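# Wrap cable once around reel hub held by left gripper

## Task

Make one full loop of the cable around the hub of the reel that the left gripper holds; one cable end is already attached to the reel. Over almost the entire loop the cable must sit within about one cable thickness of the hub. Report completion only while the left gripper keeps the reel raised and still, with its weight carried by the grippers alone, and the reel must not drop when the right arm is withdrawn. Apart from that required hold, any result that stays in place only because the robot keeps it there does not count.

## Robot and tools

Robot: two arms, left_arm and right_arm, each with six revolute joints and a parallel two-finger gripper. The reel starts in the left gripper; the right arm is free to lead the cable around the hub.

Scene frame: origin on the table top midway between the arms, +x out over the table, +z up, left_arm on the +y side. The names left and right do not refer to image sides. Base poses: left_arm at (+0.028, +0.322, 0) m, quat_wxyz (+0.995, 0, 0, -0.102); right_arm at (+0.010, -0.272, 0) m, quat_wxyz (+0.997, 0, 0, +0.076). On a gripper, fingers extend along its +z and close along its y. end_effector_position is the point between the pads, roughly 1 cm short of the fingertips; its printed value can drift from the truth, more at long reach.

Joint order, used in every row and every per-joint list in results: shoulder (joint2), wrist roll (joint6), wrist yaw (joint5), waist (joint1), wrist pitch (joint4), elbow (joint3). Follow only this order. Stated ranges (rad): waist -2.618 to 3.054, shoulder 0.000 to 3.142, elbow 0.000 to 3.142, wrist pitch -1.571 to 1.571, wrist yaw -1.571 to 1.571, wrist roll -2.094 to 2.094; true ends may differ by up to 0.036.

A row is a single flat list of 14 numbers, each in [-1, 1]: left_arm's six joint values in the order above plus its grip, then right_arm's six plus its grip. Always give all 14. Joint values are scaled offsets, not poses: 1.0 equals 1.202 rad for the waist, 1.258 for the shoulder, 1.238 for the elbow, 2.073 for wrist pitch, 2.022 for wrist yaw and wrist roll. The grip value is absolute: +1 fully open, -1 closed; pads touch near -0.94, and each mm of object width adds about 0.0208. To keep a grip, keep resending the value that closed it; a value further below the object's width squeezes harder.

execute_actions(actions): a list of up to 15 actions; each action is a table of up to 15 rows, one row per 1/30 s control step, and a short table repeats its final row to fill 15 steps. Joint offsets in every row are measured from the angles at the start of that action (for the first action, the last reported angles), not from the previous row. An empty list only returns the state and images. An action pushing a joint more than 0.036 rad beyond its range is refused for both arms; a malformed action, or a failing first action, rejects the whole call.

move(target, speed, blocking): target is one 14-number row, with offsets counted from the Joint positions of the most recent result showing them. speed in rad/s (0.01 to 2, default 0.5) caps the joint with the longest way to go; all joints finish together, so hands trace curves, and the path runs 0.5 to 10 s. It does not avoid obstacles or the other arm. blocking=false returns after 0.5 s while motion continues; then use wait or stop before sending more. The extra 'move:' line gives the ending (done, off_target, moving, held, fault), limits=held or limits=none, and each arm's joint farthest from target.

wait(seconds): 0 to 10; arms keep their last command, a running move continues. stop(): brakes a running move; fast arms need room. zoom_image(camera, region): region [x0, y0, x1, y1] in pixels, at most 504 by 504, on cam_high, cam_low, cam_left_wrist or cam_right_wrist (all 504x504). read_manual(section) returns only licence text. finished_scene(scene): pass the current scene number; it is final and reports success.

Results: each gripper's pose in the shared frame (metres, quat_wxyz); Joint positions and Joint velocities per arm (radians, then opening in metres, 0.093 open to 0.000 closed; on a held rigid object it settles up to about 12 mm under its width); grip_measured on the -1..+1 scale (per-gripper bias up to 0.02); Joint targets (where joints are now being driven); joint torques; step readings with HELD where a row was held back; 'joint sent to its limit'; 'joint command not followed' when the clearance check altered targets; MOTOR HOT from 75 °C and OVER-TEMPERATURE FAULT stops at 90 °C and 100 °C (at 100 °C the arm goes limp and drops). Camera calibrations are given in OpenCV form and may be slightly off.

Motion limits: each joint's target stays within a fixed lead of its measured angle (waist 0.202, shoulder 0.258, elbow 0.238, wrist pitch 0.573, wrist yaw and roll 0.522 rad), and targets that would shift a hand over 70 mm are scaled back, so big moves take several actions; resend any unfinished remainder. Friction can leave a joint about 0.031 rad off, and smaller commands may not move it.

Avoid: letting the arms collide or push each other, hard or fast contacts, pressing far past contact, dropping the reel, and knocking anything off the table. Loose objects may occasionally be nudged by outside pushes. Before finishing, hold the reel high and steady with the left gripper and make sure it would stay up without the right arm.

Each tool is called after "Emit:" by a JSON object that holds its "op" and its "data", one argument or row to a line.

## Session

Emit:
{"op": "execute_actions", "data": {
  "actions": []
}}

Scene clock: 0.00 s.
left_arm: end_effector_position=(+0.2137, +0.0439, +0.4024) grip_measured=-0.978 end_effector_quat_wxyz=(+0.468, +0.402, +0.746, -0.250) | right_arm: end_effector_position=(+0.2849, -0.1688, +0.5671) grip_measured=+1.000 end_effector_quat_wxyz=(+0.863, -0.092, +0.489, +0.081)
Joint names: [shoulder, wrist roll, wrist yaw, waist, wrist pitch, elbow]
Joint positions: left_arm=[ 1.165  0.005  0.002 -0.779 -0.863  1.574  0.   ] | right_arm=[ 0.934 -0.17   0.133  0.282  0.283  1.184  0.093]
Joint velocities: left_arm=[ 0.002  0.051 -0.051 -0.007  0.022  0.007  0.   ] | right_arm=[-0.002  0.037 -0.051  0.002 -0.066  0.002  0.   ]
Joint torques (N m, as the arm reports them, + toward a larger angle): no reading
Joint targets: left_arm=[1.165 0.005 0.002 -0.779 -0.814 1.574] | right_arm=[0.934 -0.170 0.133 0.282 0.283 1.184]
camera_calibration (this result's frames):
cam_left_wrist: T_world_to_cam=[[-0.831205, -0.555807, -0.0132803, 0.207494], [-0.420322, 0.643865, -0.639349, 0.357909], [0.363905, -0.525848, -0.768802, 0.334064], [0, 0, 0, 1]] pos_world=[0.201339, 0.0605481, 0.488413]
cam_right_wrist: T_world_to_cam=[[0.217667, -0.972346, 0.0846383, -0.278163], [0.098754, -0.0643319, -0.99303, 0.565594], [0.971014, 0.224508, 0.0820201, -0.199181], [0, 0, 0, 1]] pos_world=[0.1981, -0.189367, 0.601532]

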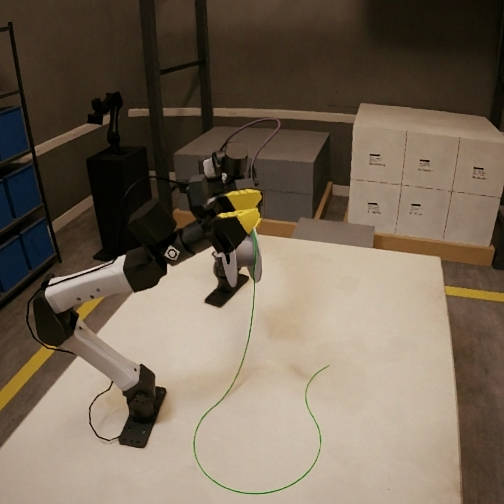

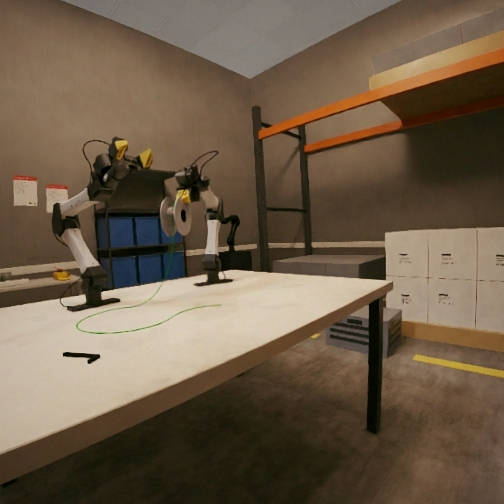

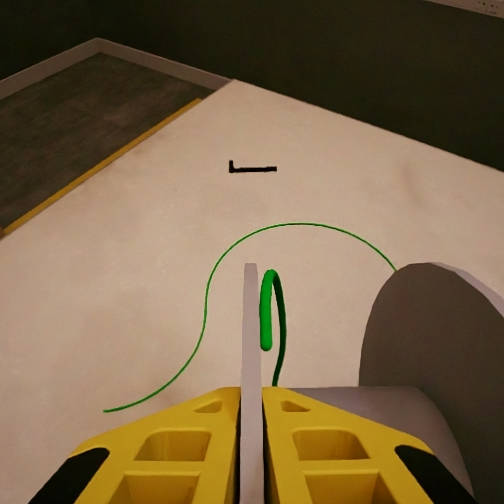

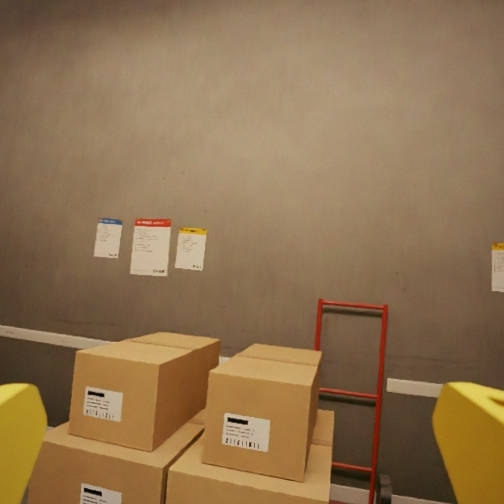

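Emit:
{"op": "move", "data": {
  "target": [0.285,0.01,0.038,0.383,-0.145,0.606,-1,0.067,0.089,-0.071,-0.05,0.008,-0.488,1],
  "speed": 0.4
}}

Scene clock: 20.77 s.
left_arm: end_effector_position=(+0.3331, +0.1300, +0.4860) grip_measured=-0.978 end_effector_quat_wxyz=(+0.509, +0.248, +0.808, -0.161) | right_arm: end_effector_position=(+0.3513, -0.1339, +0.2684) grip_measured=+1.000 end_effector_quat_wxyz=(+0.657, -0.141, +0.730, +0.127)
Joint names: [shoulder, wrist roll, wrist yaw, waist, wrist pitch, elbow]
Joint positions: left_arm=[ 1.521  0.022  0.066 -0.329 -1.212  2.287  0.   ] | right_arm=[1.005 0.001 0.002 0.233 0.304 0.596 0.093]
Joint velocities: left_arm=[-0.007 -0.037 -0.022  0.017  0.037  0.002  0.   ] | right_arm=[-0.007  0.007 -0.037 -0.012 -0.007 -0.012  0.   ]
Joint torques (N m, as the arm reports them, + toward a larger angle): left_arm=[-4.38  0.09  0.05  0.45  2.92  6.28] | right_arm=[-2.35  0.11 -0.09 -1.25  2.27  6.6 ]
Joint targets: left_arm=[1.523 0.025 0.079 -0.319 -1.163 2.324] | right_arm=[1.018 0.010 -0.010 0.222 0.300 0.580]
move: off_target (left_arm); limits=none; left_arm: farthest joint: the wrist pitch, 0.048 radians from its target (0.301 radians at the start); right_arm: farthest joint: the elbow, 0.016 radians from its target (0.604 radians at the start)
camera_calibration (this result's frames):
cam_left_wrist: T_world_to_cam=[[-0.56108, -0.82776, -0.0014833, 0.295372], [-0.631341, 0.429099, -0.645974, 0.5075], [0.535348, -0.361507, -0.763358, 0.319025], [0, 0, 0, 1]] pos_world=[0.315344, 0.142059, 0.5718]
cam_right_wrist: T_world_to_cam=[[0.366115, -0.9305, 0.0113868, -0.260283], [-0.48618, -0.201698, -0.850263, 0.413451], [0.793466, 0.305758, -0.526235, -0.0104944], [0, 0, 0, 1]] pos_world=[0.304632, -0.155593, 0.348983]

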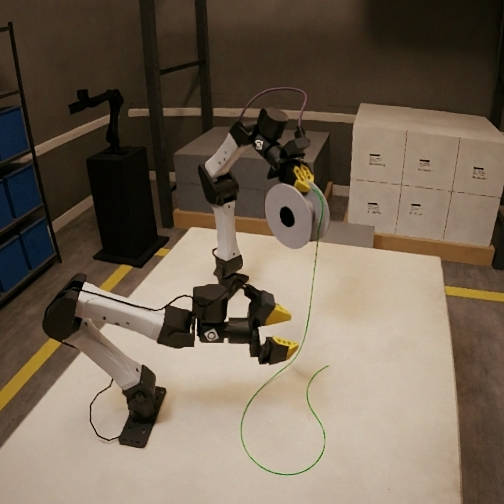

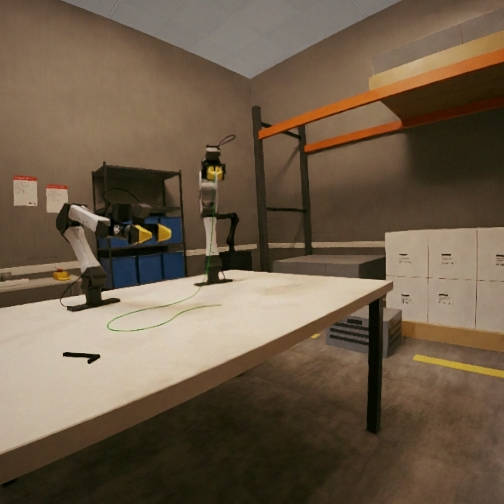

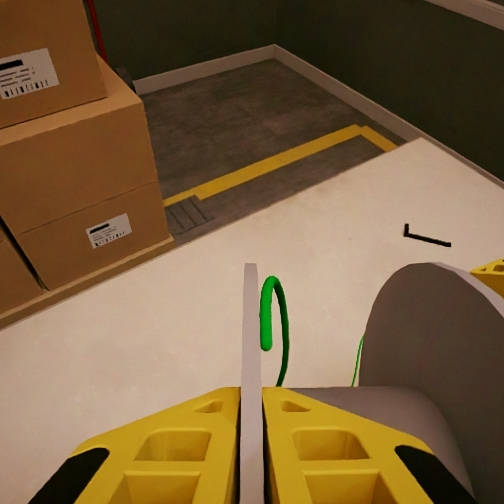

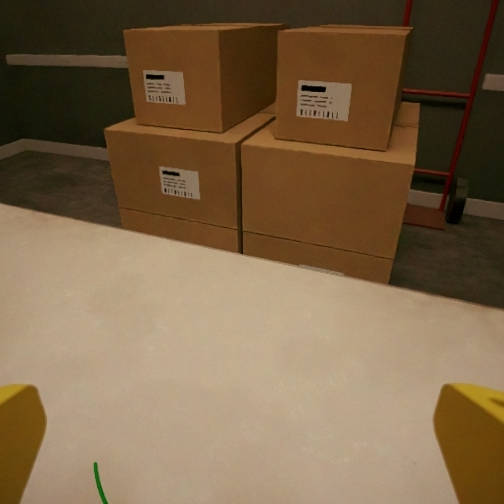

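Emit:
{"op": "zoom_image", "data": {
  "camera": "cam_low",
  "region": [185, 165, 235, 225]
}}

Emit:
{"op": "zoom_image", "data": {
  "camera": "cam_high",
  "region": [250, 150, 350, 270]
}}

Emit:
{"op": "zoom_image", "data": {
  "camera": "cam_low",
  "region": [170, 210, 250, 310]
}}

Region (185, 165, 235, 225) of cam_low's 504x504 image, scaled by 8.400, with more detail than that image has.

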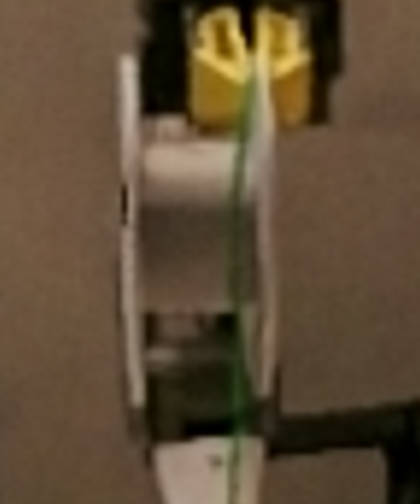

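Region (250, 150, 350, 270) of cam_high's 504x504 image, scaled by 4.200, with more detail than that image has.

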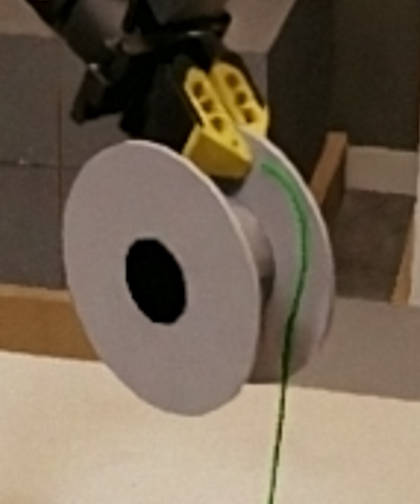

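Region (170, 210, 250, 310) of cam_low's 504x504 image, scaled by 5.040, with more detail than that image has; it fills the left 403 columns of this view, and the rest is white.

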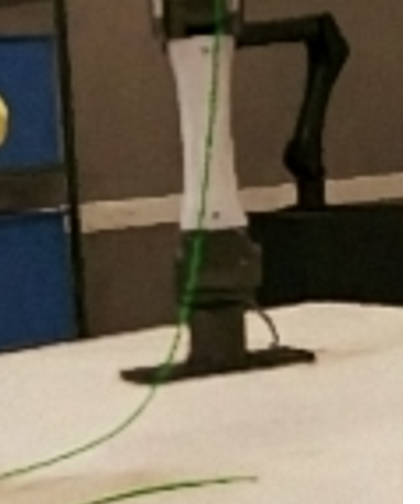

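Emit:
{"op": "move", "data": {
  "target": [0.002,0,0,0,0.023,0.03,-1,0.557,0,-0.154,0.17,0.41,-0.188,1],
  "speed": 0.5
}}

Scene clock: 70.40 s.
left_arm: end_effector_position=(+0.3312, +0.1311, +0.4815) grip_measured=-0.978 end_effector_quat_wxyz=(+0.500, +0.250, +0.814, -0.160) | right_arm: end_effector_position=(+0.3213, -0.0090, +0.1174) grip_measured=+1.000 end_effector_quat_wxyz=(+0.583, -0.306, +0.693, +0.292)
Joint names: [shoulder, wrist roll, wrist yaw, waist, wrist pitch, elbow]
Joint positions: left_arm=[ 1.521  0.022  0.066 -0.329 -1.233  2.287  0.   ] | right_arm=[ 1.691  0.002 -0.297  0.427  1.156  0.379  0.093]
Joint velocities: left_arm=[ 0.002  0.037 -0.007 -0.012 -0.007  0.002  0.   ] | right_arm=[ 0.007 -0.007  0.007 -0.007 -0.051  0.007  0.   ]
Joint torques (N m, as the arm reports them, + toward a larger angle): left_arm=[-4.32  0.06 -0.08 -0.38  3.14  6.26] | right_arm=[-6.29  0.   -0.16  0.93  2.23  3.81]
Joint targets: left_arm=[1.523 0.022 0.066 -0.329 -1.164 2.324] | right_arm=[1.706 0.001 -0.309 0.437 1.154 0.363]
move: off_target (left_arm); limits=none; left_arm: farthest joint: the wrist pitch, 0.068 radians from its target (0.048 radians at the start); right_arm: farthest joint: the shoulder, 0.015 radians from its target (0.700 radians at the start)
camera_calibration (this result's frames):
cam_left_wrist: T_world_to_cam=[[-0.561377, -0.82756, -0.0000148266, 0.294528], [-0.642571, 0.4359, -0.630154, 0.498147], [0.521497, -0.353744, -0.77647, 0.326908], [0, 0, 0, 1]] pos_world=[0.314955, 0.142239, 0.567748]
cam_right_wrist: T_world_to_cam=[[0.761202, -0.647593, -0.0345678, -0.250326], [-0.387238, -0.411122, -0.825242, 0.258996], [0.52021, 0.641562, -0.56372, -0.00915484], [0, 0, 0, 1]] pos_world=[0.295604, -0.049757, 0.19992]

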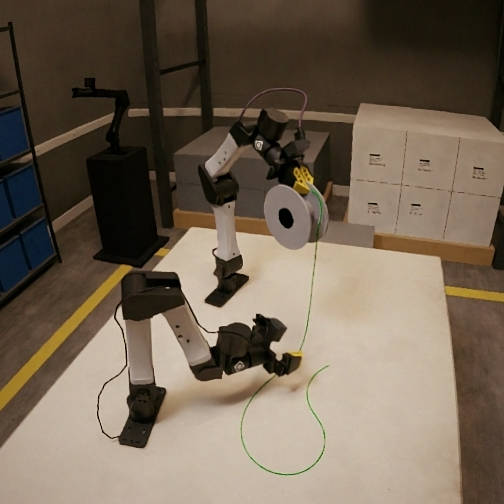

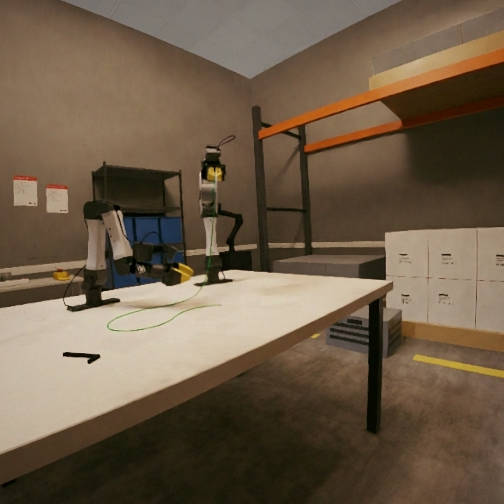

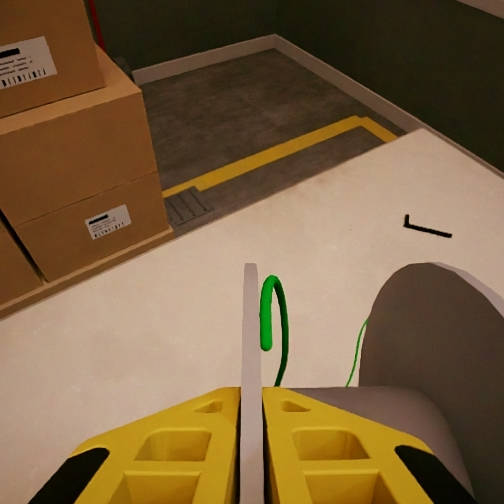

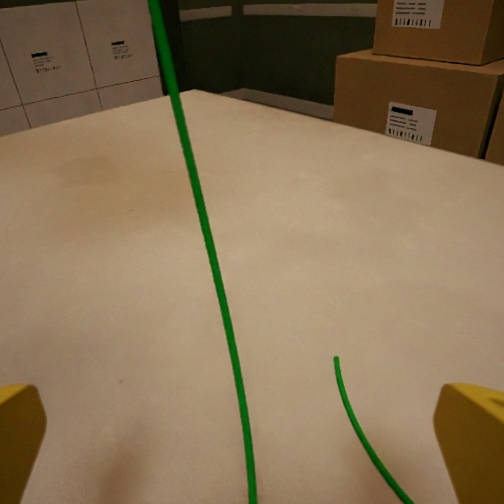

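Emit:
{"op": "move", "data": {
  "target": [0.002,0,0,0,0.036,0.03,-1,0.219,-0.05,0,0.067,-0.038,0.265,0.3],
  "speed": 0.3
}}

Scene clock: 76.90 s.
left_arm: end_effector_position=(+0.3317, +0.1308, +0.4827) grip_measured=-0.978 end_effector_quat_wxyz=(+0.503, +0.249, +0.812, -0.160) | right_arm: end_effector_position=(+0.3647, +0.0601, +0.1102) grip_measured=+0.303 end_effector_quat_wxyz=(+0.589, -0.361, +0.664, +0.286)
Joint names: [shoulder, wrist roll, wrist yaw, waist, wrist pitch, elbow]
Joint positions: left_arm=[ 1.521  0.022  0.066 -0.329 -1.227  2.287  0.   ] | right_arm=[ 1.947 -0.091 -0.297  0.498  1.102  0.696  0.06 ]
Joint velocities: left_arm=[-0.007  0.081 -0.022  0.002  0.022 -0.012  0.   ] | right_arm=[ 0.017  0.022  0.007 -0.012 -0.022 -0.002 -0.001]
Joint torques (N m, as the arm reports them, + toward a larger angle): left_arm=[-4.36  0.07 -0.08 -0.36  3.14  6.27] | right_arm=[-9.29 -0.13 -0.05  0.79  2.04  5.94]
Joint targets: left_arm=[1.523 0.022 0.066 -0.329 -1.158 2.324] | right_arm=[1.966 -0.099 -0.297 0.508 1.077 0.707]
move: off_target (left_arm, right_arm); limits=none; left_arm: farthest joint: the wrist pitch, 0.069 radians from its target (0.074 radians at the start); right_arm: farthest joint: the wrist pitch, 0.025 radians from its target (0.079 radians at the start)
camera_calibration (this result's frames):
cam_left_wrist: T_world_to_cam=[[-0.561376, -0.827561, -0.000377177, 0.294742], [-0.639453, 0.434062, -0.634578, 0.50075], [0.525316, -0.355995, -0.772859, 0.324765], [0, 0, 0, 1]] pos_world=[0.315063, 0.142175, 0.568873]
cam_right_wrist: T_world_to_cam=[[0.812127, -0.580515, 0.0587569, -0.271774], [-0.284682, -0.482126, -0.828559, 0.265582], [0.509319, 0.656169, -0.55681, -0.0777483], [0, 0, 0, 1]] pos_world=[0.33592, 0.0212911, 0.192728]

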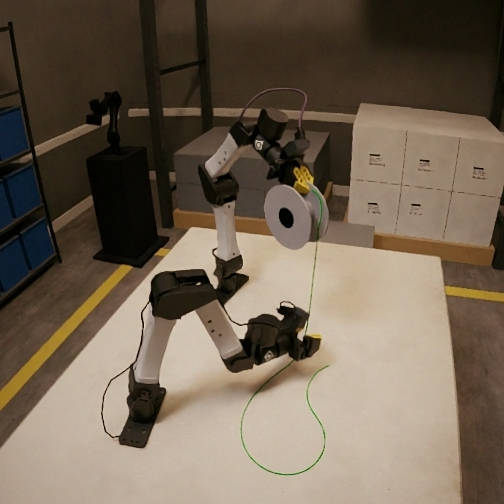

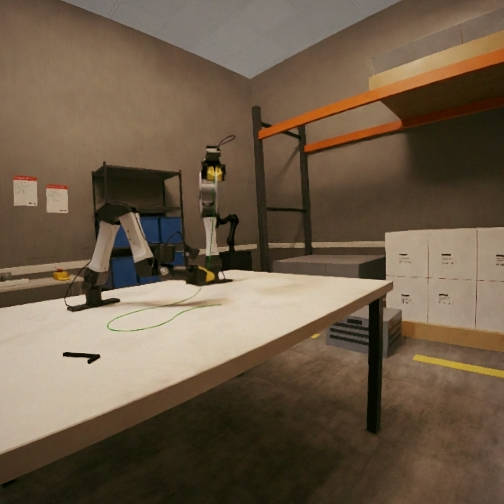

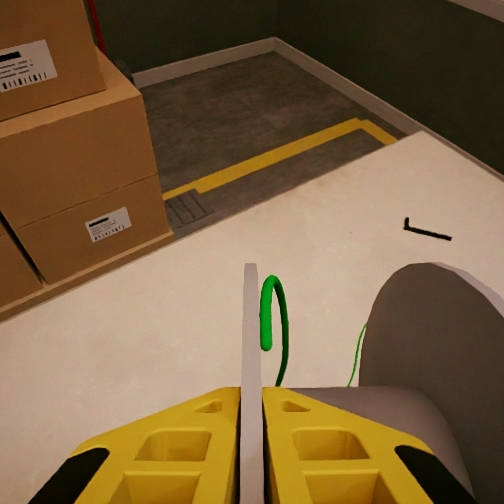

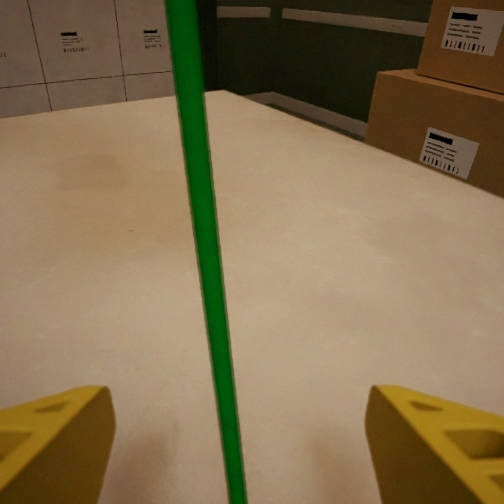

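Emit:
{"op": "execute_actions", "data": {
  "actions": [
    [[0.002,0,0,0,0.033,0.03,-1,0.015,0,0,0.008,-0.012,0.009,-1]]
  ]
}}

Emit:
{"op": "zoom_image", "data": {
  "camera": "cam_low",
  "region": [170, 240, 240, 310]
}}

Scene clock: 83.90 s.
left_arm: end_effector_position=(+0.3318, +0.1307, +0.4828) grip_measured=-0.978 end_effector_quat_wxyz=(+0.503, +0.249, +0.812, -0.160) | right_arm: end_effector_position=(+0.3647, +0.0601, +0.1102) grip_measured=-0.981 end_effector_quat_wxyz=(+0.589, -0.362, +0.664, +0.286)
Joint names: [shoulder, wrist roll, wrist yaw, waist, wrist pitch, elbow]
Joint positions: left_arm=[ 1.521  0.022  0.066 -0.329 -1.227  2.287  0.   ] | right_arm=[ 1.947 -0.092 -0.297  0.498  1.102  0.696  0.   ]
Joint velocities: left_arm=[-0.012 -0.022  0.022 -0.017  0.022 -0.007  0.   ] | right_arm=[-0.012 -0.037  0.007  0.012  0.037  0.002  0.   ]
Joint torques (N m, as the arm reports them, + toward a larger angle): left_arm=[-4.35  0.07 -0.08 -0.31  3.13  6.28] | right_arm=[-9.16  0.01 -0.06  0.89  1.99  6.1 ]
Joint targets: left_arm=[1.523 0.022 0.066 -0.329 -1.158 2.324] | right_arm=[1.966 -0.091 -0.297 0.508 1.077 0.707]
Step readings (joint positions):
0: left_arm=[1.521 0.022 0.066 -0.329 -1.227 2.287] | right_arm=[1.947 -0.092 -0.297 0.498 1.102 0.696]
1: left_arm=[1.521 0.022 0.066 -0.329 -1.227 2.287] | right_arm=[1.947 -0.092 -0.297 0.498 1.102 0.696]
2: left_arm=[1.521 0.022 0.066 -0.329 -1.227 2.287] | right_arm=[1.947 -0.092 -0.297 0.498 1.102 0.696]
4: left_arm=[1.521 0.022 0.066 -0.329 -1.227 2.287] | right_arm=[1.947 -0.092 -0.297 0.498 1.102 0.696]
8: left_arm=[1.521 0.022 0.066 -0.329 -1.227 2.287] | right_arm=[1.947 -0.092 -0.297 0.498 1.102 0.696]
15: Joint positions above
camera_calibration (this result's frames):
cam_left_wrist: T_world_to_cam=[[-0.561376, -0.827561, -0.000401333, 0.294756], [-0.639245, 0.433939, -0.634872, 0.500923], [0.52557, -0.356145, -0.772617, 0.324622], [0, 0, 0, 1]] pos_world=[0.31507, 0.142171, 0.568948]
cam_right_wrist: T_world_to_cam=[[0.812154, -0.5804, 0.0595108, -0.271874], [-0.28412, -0.482521, -0.828522, 0.265397], [0.50959, 0.655979, -0.556785, -0.0778384], [0, 0, 0, 1]] pos_world=[0.335874, 0.0213242, 0.192727]

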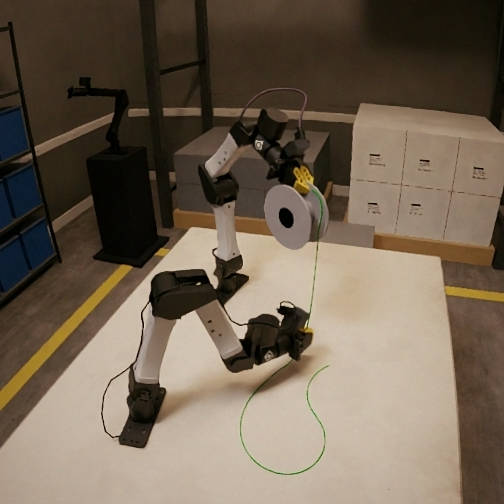

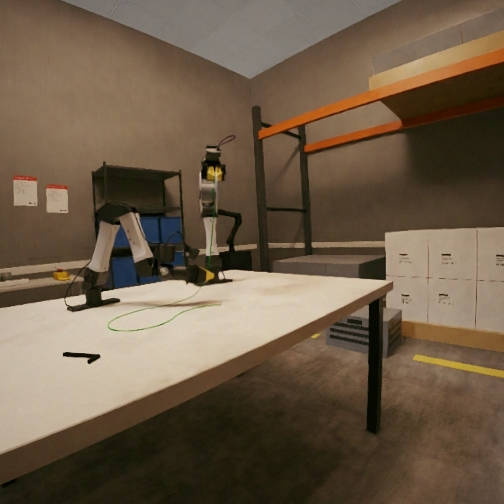

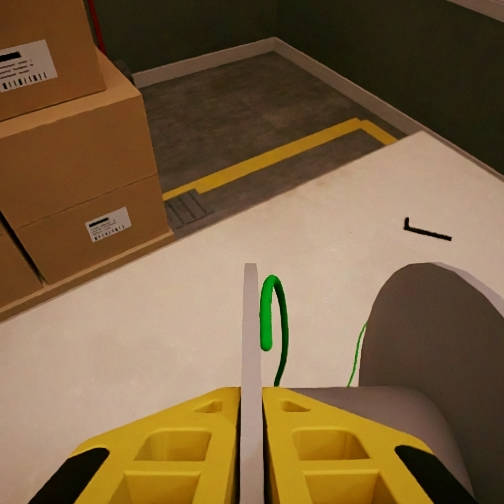

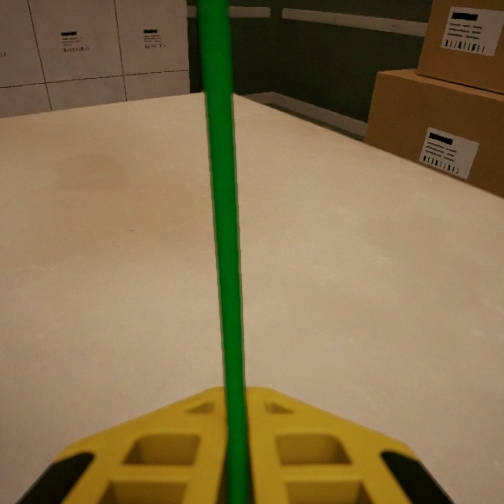

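Region (170, 240, 240, 310) of cam_low's 504x504 image, scaled by 7.200, with more detail than that image has.

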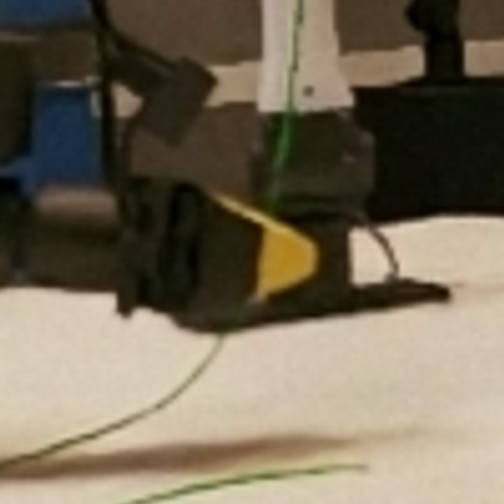

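Emit:
{"op": "move", "data": {
  "target": [-0.197,0,0,0,0.187,-0.437,-1,-0.017,0.347,0.275,0.578,-0.073,0.098,-1],
  "speed": 0.35
}}

Scene clock: 110.60 s.
left_arm: end_effector_position=(+0.3331, +0.1299, +0.4230) grip_measured=-0.978 end_effector_quat_wxyz=(+0.505, +0.249, +0.811, -0.161) | right_arm: end_effector_position=(+0.1660, +0.2131, +0.1296) grip_measured=-0.982 end_effector_quat_wxyz=(+0.443, -0.197, +0.730, +0.481)
Joint names: [shoulder, wrist roll, wrist yaw, waist, wrist pitch, elbow]
Joint positions: left_arm=[ 1.299  0.022  0.066 -0.329 -0.91   1.753  0.   ] | right_arm=[1.933 0.6   0.248 1.188 0.976 0.807 0.   ]
Joint velocities: left_arm=[-0.017  0.066 -0.022  0.002 -0.007 -0.027  0.   ] | right_arm=[-0.002 -0.037  0.007 -0.007 -0.022  0.012  0.   ]
Joint torques (N m, as the arm reports them, + toward a larger angle): left_arm=[-6.31  0.06 -0.08 -0.37  3.14  4.59] | right_arm=[-12.42   0.11   0.19   0.38   1.99   6.71]
Joint targets: left_arm=[1.273 0.022 0.066 -0.329 -0.839 1.746] | right_arm=[1.926 0.610 0.259 1.193 0.951 0.817]
move: off_target (left_arm, right_arm); limits=none; left_arm: farthest joint: the wrist pitch, 0.070 radians from its target (0.387 radians at the start); right_arm: farthest joint: the wrist pitch, 0.025 radians from its target (0.151 radians at the start)
camera_calibration (this result's frames):
cam_left_wrist: T_world_to_cam=[[-0.561373, -0.827563, -0.000739514, 0.294976], [-0.636315, 0.432212, -0.638981, 0.465133], [0.529116, -0.358236, -0.769222, 0.275009], [0, 0, 0, 1]] pos_world=[0.316051, 0.141593, 0.508972]
cam_right_wrist: T_world_to_cam=[[0.716039, -0.468731, -0.517281, 0.0440625], [-0.671299, -0.259158, -0.694402, 0.298118], [0.191431, 0.844469, -0.500226, -0.0608209], [0, 0, 0, 1]] pos_world=[0.180219, 0.149274, 0.199382]

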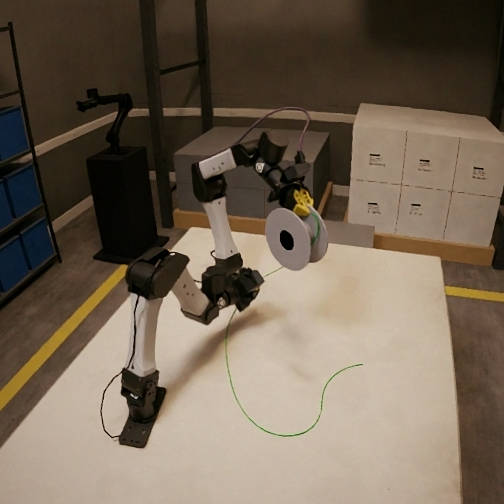

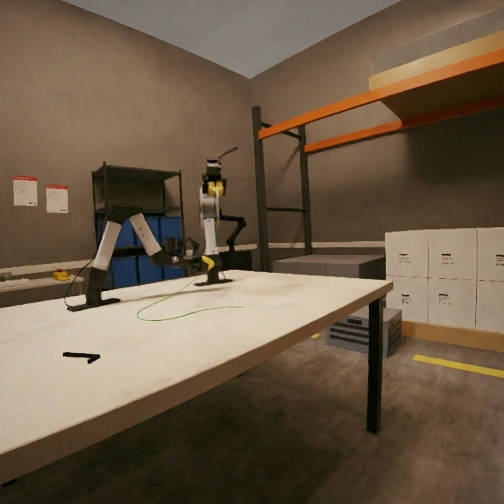

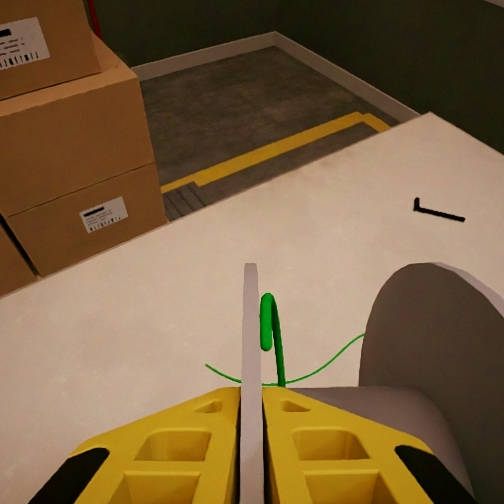

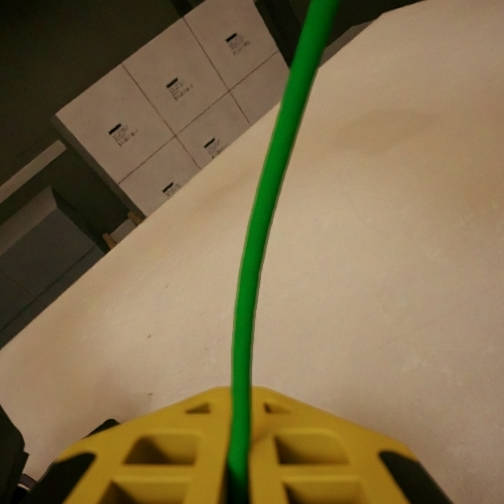

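Emit:
{"op": "move", "data": {
  "target": [-0.157,0,0,0,0.2315,-0.477,-1,-0.213,0.203,0.055,0.153,-0.224,0.111,-1],
  "speed": 0.3
}}

Scene clock: 123.57 s.
left_arm: end_effector_position=(+0.3382, +0.1269, +0.3142) grip_measured=-0.978 end_effector_quat_wxyz=(+0.503, +0.249, +0.812, -0.160) | right_arm: end_effector_position=(+0.0948, +0.2203, +0.2107) grip_measured=-0.982 end_effector_quat_wxyz=(+0.320, -0.088, +0.765, +0.552)
Joint names: [shoulder, wrist roll, wrist yaw, waist, wrist pitch, elbow]
Joint positions: left_arm=[ 1.127  0.022  0.066 -0.329 -0.498  1.166  0.   ] | right_arm=[1.67  1.001 0.348 1.363 0.535 0.936 0.   ]
Joint velocities: left_arm=[-0.002 -0.022 -0.007 -0.017 -0.037 -0.012  0.   ] | right_arm=[-0.017  0.007 -0.007  0.002 -0.037  0.002  0.   ]
Joint torques (N m, as the arm reports them, + toward a larger angle): left_arm=[-6.1   0.07 -0.08 -0.35  3.14  5.95] | right_arm=[-10.89   0.08   0.21   0.67   1.99   7.83]
Joint targets: left_arm=[1.101 0.022 0.066 -0.329 -0.429 1.163] | right_arm=[1.665 1.011 0.359 1.372 0.512 0.944]
move: off_target (left_arm, right_arm); limits=none; left_arm: farthest joint: the wrist pitch, 0.068 radians from its target (0.479 radians at the start); right_arm: farthest joint: the wrist pitch, 0.023 radians from its target (0.464 radians at the start)
camera_calibration (this result's frames):
cam_left_wrist: T_world_to_cam=[[-0.561375, -0.827561, -0.000473802, 0.295186], [-0.638619, 0.43357, -0.635754, 0.399727], [0.526331, -0.356594, -0.771892, 0.189133], [0, 0, 0, 1]] pos_world=[0.321436, 0.138418, 0.400258]
cam_right_wrist: T_world_to_cam=[[0.492812, -0.384885, -0.780384, 0.19844], [-0.869892, -0.196723, -0.452313, 0.262541], [0.0205691, 0.901756, -0.431756, -0.0236204], [0, 0, 0, 1]] pos_world=[0.131074, 0.149324, 0.263412]

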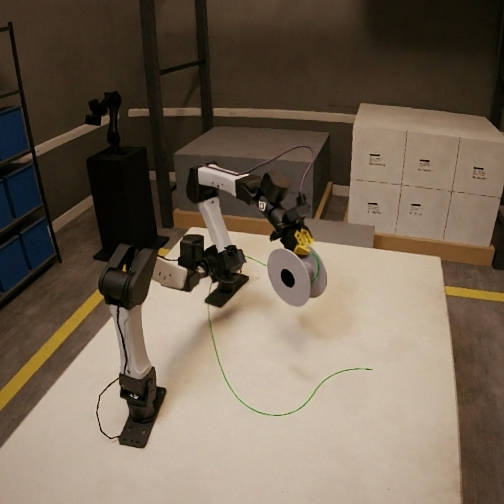

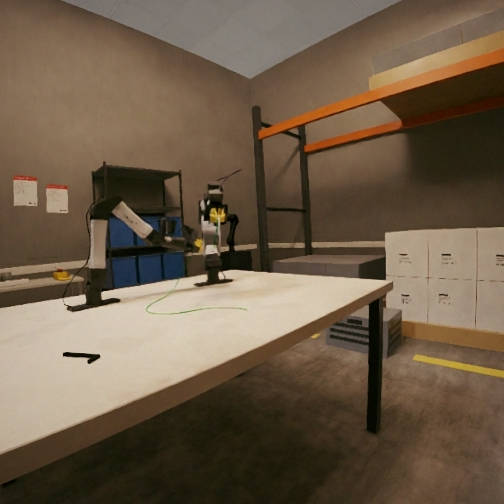

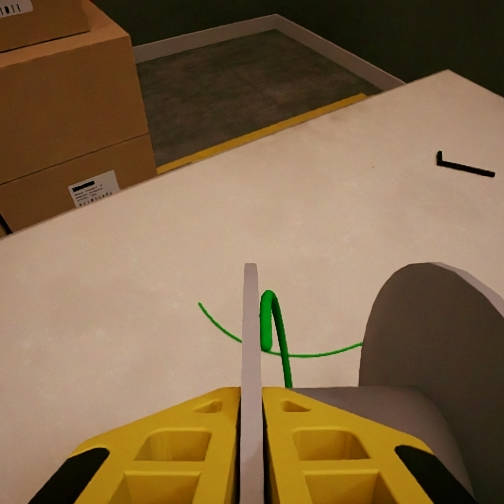

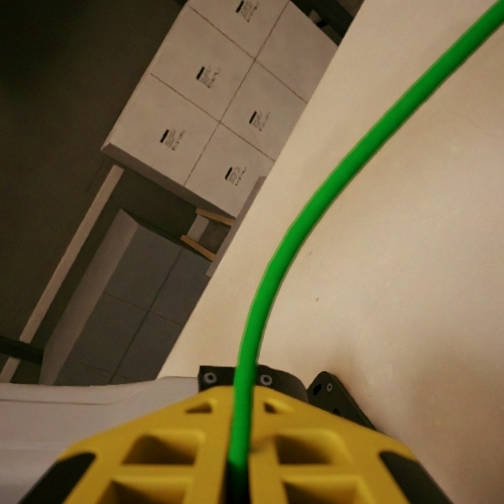

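Emit:
{"op": "move", "data": {
  "target": [-0.021,0,0,0,0.033,-0.002,-1,-0.248,0,-0.029,-0.029,-0.456,0.302,-1],
  "speed": 0.4
}}

Emit:
{"op": "zoom_image", "data": {
  "camera": "cam_high",
  "region": [180, 170, 340, 320]
}}

Scene clock: 139.27 s.
left_arm: end_effector_position=(+0.3383, +0.1269, +0.3142) grip_measured=-0.978 end_effector_quat_wxyz=(+0.503, +0.249, +0.812, -0.160) | right_arm: end_effector_position=(+0.0946, +0.1481, +0.3147) grip_measured=-0.982 end_effector_quat_wxyz=(+0.290, -0.124, +0.832, +0.457)
Joint names: [shoulder, wrist roll, wrist yaw, waist, wrist pitch, elbow]
Joint positions: left_arm=[ 1.127  0.022  0.066 -0.329 -0.498  1.166  0.   ] | right_arm=[ 1.364  1.001  0.304  1.337 -0.388  1.302  0.   ]
Joint velocities: left_arm=[ 0.002  0.037  0.037 -0.012  0.051 -0.007  0.   ] | right_arm=[ 0.007  0.007  0.037  0.007  0.037 -0.002  0.   ]
Joint torques (N m, as the arm reports them, + toward a larger angle): left_arm=[-6.14  0.07 -0.08 -0.38  3.13  5.98] | right_arm=[-7.96 -0.06 -0.01 -0.97  1.93  8.14]
Joint targets: left_arm=[1.100 0.022 0.066 -0.329 -0.430 1.163] | right_arm=[1.358 1.001 0.289 1.328 -0.410 1.310]
move: off_target (left_arm, right_arm); limits=none; left_arm: farthest joint: the wrist pitch, 0.068 radians from its target (0.068 radians at the start); right_arm: farthest joint: the wrist pitch, 0.022 radians from its target (0.945 radians at the start)
camera_calibration (this result's frames):
cam_left_wrist: T_world_to_cam=[[-0.561375, -0.827561, -0.000497958, 0.295196], [-0.63841, 0.433447, -0.636048, 0.399848], [0.526585, -0.356744, -0.771649, 0.189029], [0, 0, 0, 1]] pos_world=[0.321443, 0.138414, 0.400333]
cam_right_wrist: T_world_to_cam=[[0.477408, -0.559403, -0.677606, 0.246856], [-0.878626, -0.312653, -0.360923, 0.28447], [-0.00995382, 0.767669, -0.640769, 0.174909], [0, 0, 0, 1]] pos_world=[0.133832, 0.0927602, 0.382019]

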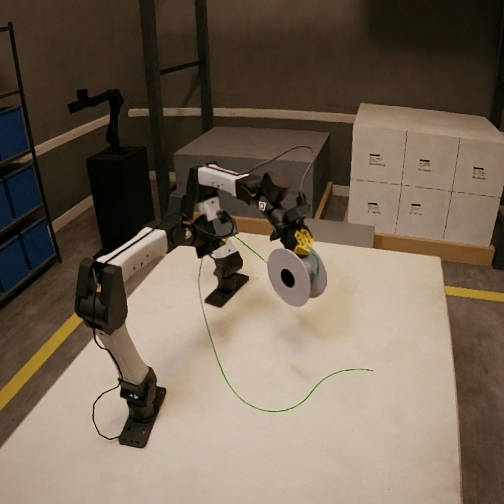

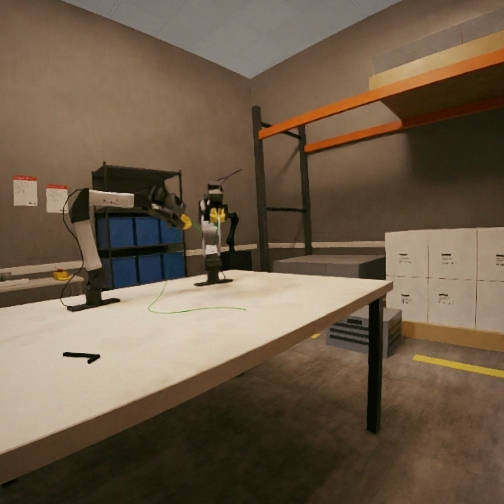

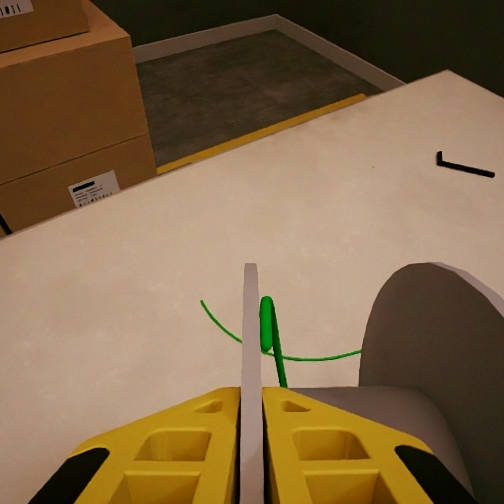

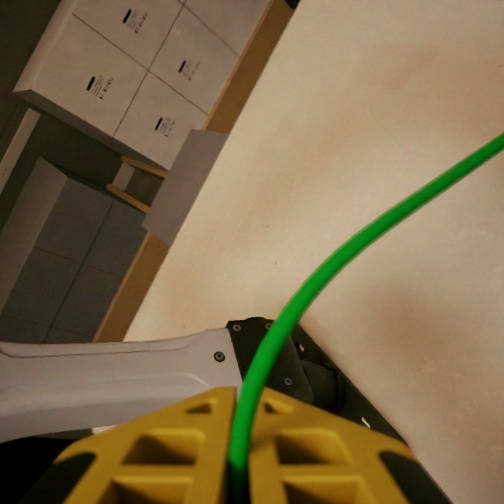

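Region (180, 170, 340, 320) of cam_high's 504x504 image, scaled by 3.150, with more detail than that image has; it fills the top 472 rows of this view, and the rest is white.

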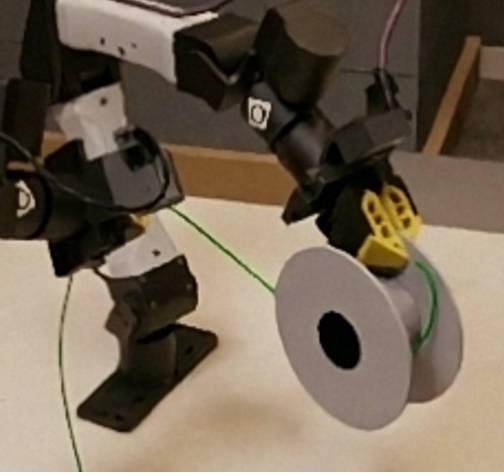

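Emit:
{"op": "move", "data": {
  "target": [-0.021,0,0,0,0.033,-0.002,-1,0.025,-0.252,-0.081,-0.23,-0.255,0.306,-1],
  "speed": 0.3
}}

Emit:
{"op": "zoom_image", "data": {
  "camera": "cam_high",
  "region": [200, 170, 340, 320]
}}

Scene clock: 152.90 s.
left_arm: end_effector_position=(+0.3385, +0.1268, +0.3148) grip_measured=-0.978 end_effector_quat_wxyz=(+0.505, +0.249, +0.811, -0.161) | right_arm: end_effector_position=(+0.1655, +0.0813, +0.3649) grip_measured=-0.982 end_effector_quat_wxyz=(+0.354, -0.278, +0.838, +0.308)
Joint names: [shoulder, wrist roll, wrist yaw, waist, wrist pitch, elbow]
Joint positions: left_arm=[ 1.127  0.022  0.066 -0.329 -0.495  1.166  0.   ] | right_arm=[ 1.378  0.5    0.154  1.07  -0.894  1.671  0.   ]
Joint velocities: left_arm=[-0.007 -0.022  0.095 -0.012 -0.022 -0.017  0.   ] | right_arm=[-0.012 -0.037 -0.081  0.002 -0.007  0.022  0.   ]
Joint torques (N m, as the arm reports them, + toward a larger angle): left_arm=[-6.13  0.07 -0.07 -0.38  3.11  5.92] | right_arm=[-4.72 -0.07  0.   -1.    1.86  7.51]
Joint targets: left_arm=[1.100 0.022 0.066 -0.329 -0.429 1.163] | right_arm=[1.395 0.491 0.141 1.061 -0.917 1.681]
move: off_target (left_arm, right_arm); limits=none; left_arm: farthest joint: the wrist pitch, 0.065 radians from its target (0.068 radians at the start); right_arm: farthest joint: the wrist pitch, 0.023 radians from its target (0.528 radians at the start)
camera_calibration (this result's frames):
cam_left_wrist: T_world_to_cam=[[-0.561374, -0.827562, -0.000667048, 0.295267], [-0.636944, 0.432583, -0.638102, 0.400697], [0.528358, -0.357789, -0.769952, 0.188293], [0, 0, 0, 1]] pos_world=[0.321491, 0.138386, 0.400859]
cam_right_wrist: T_world_to_cam=[[0.687996, -0.658209, -0.305651, 0.0471767], [-0.71371, -0.537389, -0.449255, 0.367181], [0.13145, 0.527232, -0.839492, 0.327803], [0, 0, 0, 1]] pos_world=[0.186514, 0.0555432, 0.454566]

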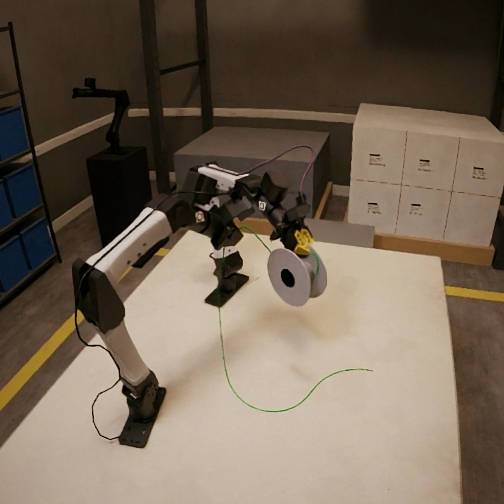

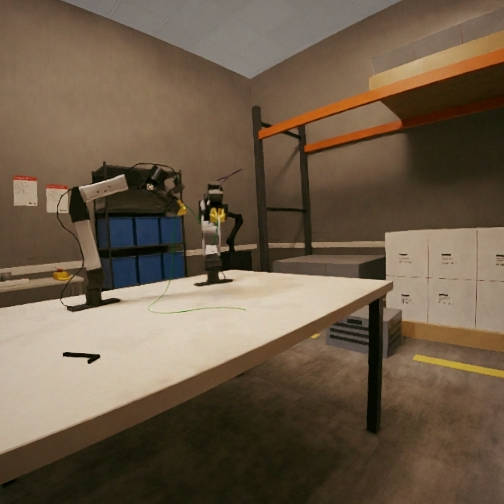

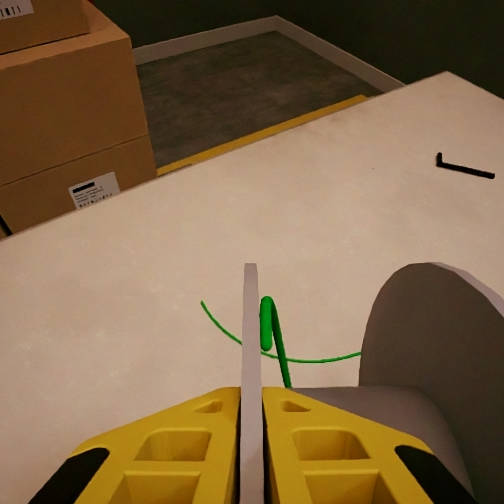

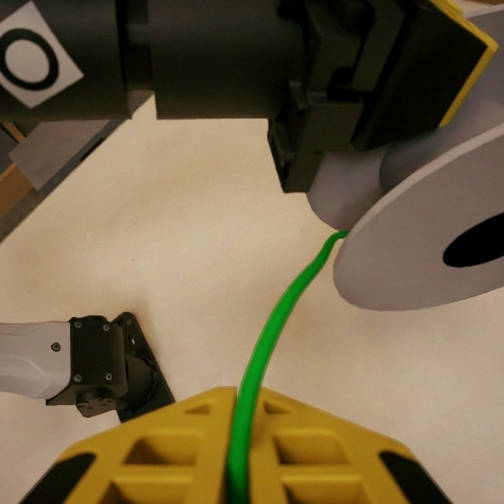

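Region (200, 170, 340, 320) of cam_high's 504x504 image, scaled by 3.360, with more detail than that image has; it fills the left 470 columns of this view, and the rest is white.

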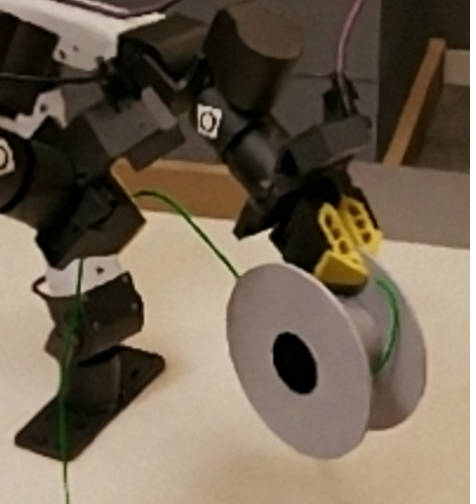

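Emit:
{"op": "move", "data": {
  "target": [-0.021,0,0,0,0.032,-0.002,-1,0.064,-0.252,-0.081,-0.256,-0.041,0.109,-1],
  "speed": 0.25
}}

Scene clock: 165.00 s.
left_arm: end_effector_position=(+0.3386, +0.1267, +0.3150) grip_measured=-0.978 end_effector_quat_wxyz=(+0.505, +0.249, +0.811, -0.161) | right_arm: end_effector_position=(+0.2475, +0.0433, +0.3790) grip_measured=-0.982 end_effector_quat_wxyz=(+0.417, -0.395, +0.792, +0.207)
Joint names: [shoulder, wrist roll, wrist yaw, waist, wrist pitch, elbow]
Joint positions: left_arm=[ 1.127  0.022  0.066 -0.329 -0.494  1.166  0.   ] | right_arm=[ 1.441 -0.001  0.001  0.773 -0.957  1.795  0.   ]
Joint velocities: left_arm=[-0.002 -0.066  0.051 -0.012 -0.125 -0.027  0.   ] | right_arm=[ 0.007 -0.007 -0.022 -0.002  0.022 -0.002  0.   ]
Joint torques (N m, as the arm reports them, + toward a larger angle): left_arm=[-6.13  0.08 -0.07 -0.38  3.1   5.96] | right_arm=[-5.2  -0.07 -0.08 -1.12  1.88  7.53]
Joint targets: left_arm=[1.100 0.022 0.066 -0.329 -0.429 1.163] | right_arm=[1.458 -0.010 -0.010 0.763 -0.979 1.806]
move: off_target (left_arm, right_arm); limits=none; left_arm: farthest joint: the wrist pitch, 0.065 radians from its target (0.066 radians at the start); right_arm: farthest joint: the wrist pitch, 0.022 radians from its target (0.085 radians at the start)
camera_calibration (this result's frames):
cam_left_wrist: T_world_to_cam=[[-0.561373, -0.827562, -0.000715359, 0.295287], [-0.636525, 0.432336, -0.638688, 0.400939], [0.528864, -0.358087, -0.769465, 0.188082], [0, 0, 0, 1]] pos_world=[0.321504, 0.138378, 0.401009]
cam_right_wrist: T_world_to_cam=[[0.798047, -0.60239, 0.0157396, -0.181388], [-0.516864, -0.697703, -0.496047, 0.387617], [0.309795, 0.387733, -0.868153, 0.321647], [0, 0, 0, 1]] pos_world=[0.245457, 0.0364621, 0.47437]

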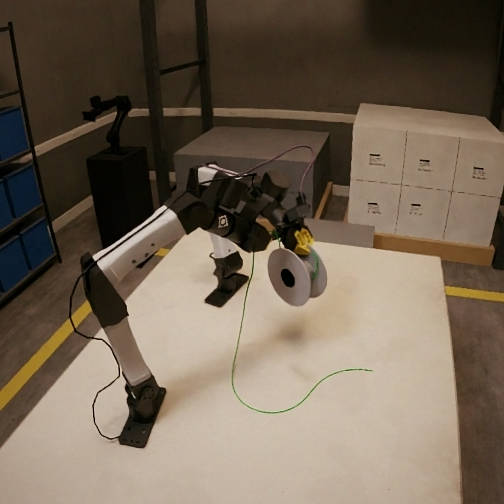

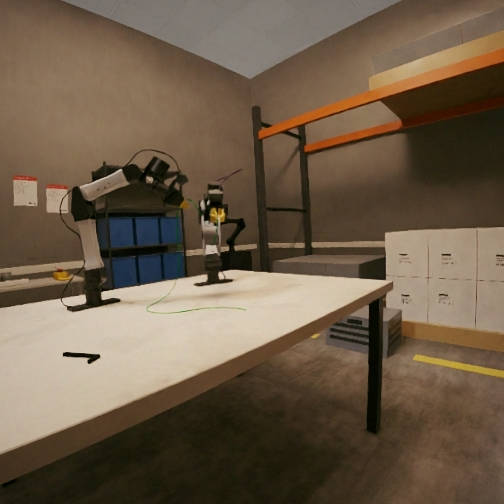

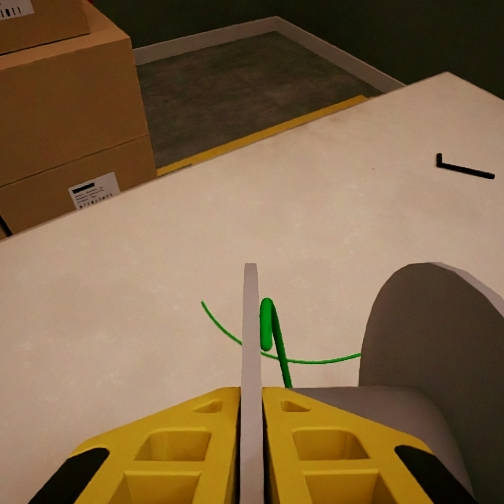

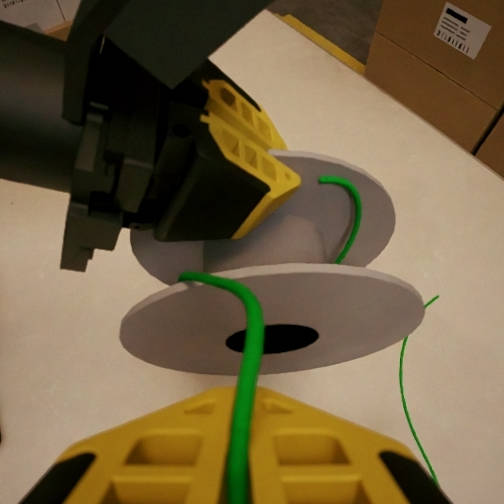

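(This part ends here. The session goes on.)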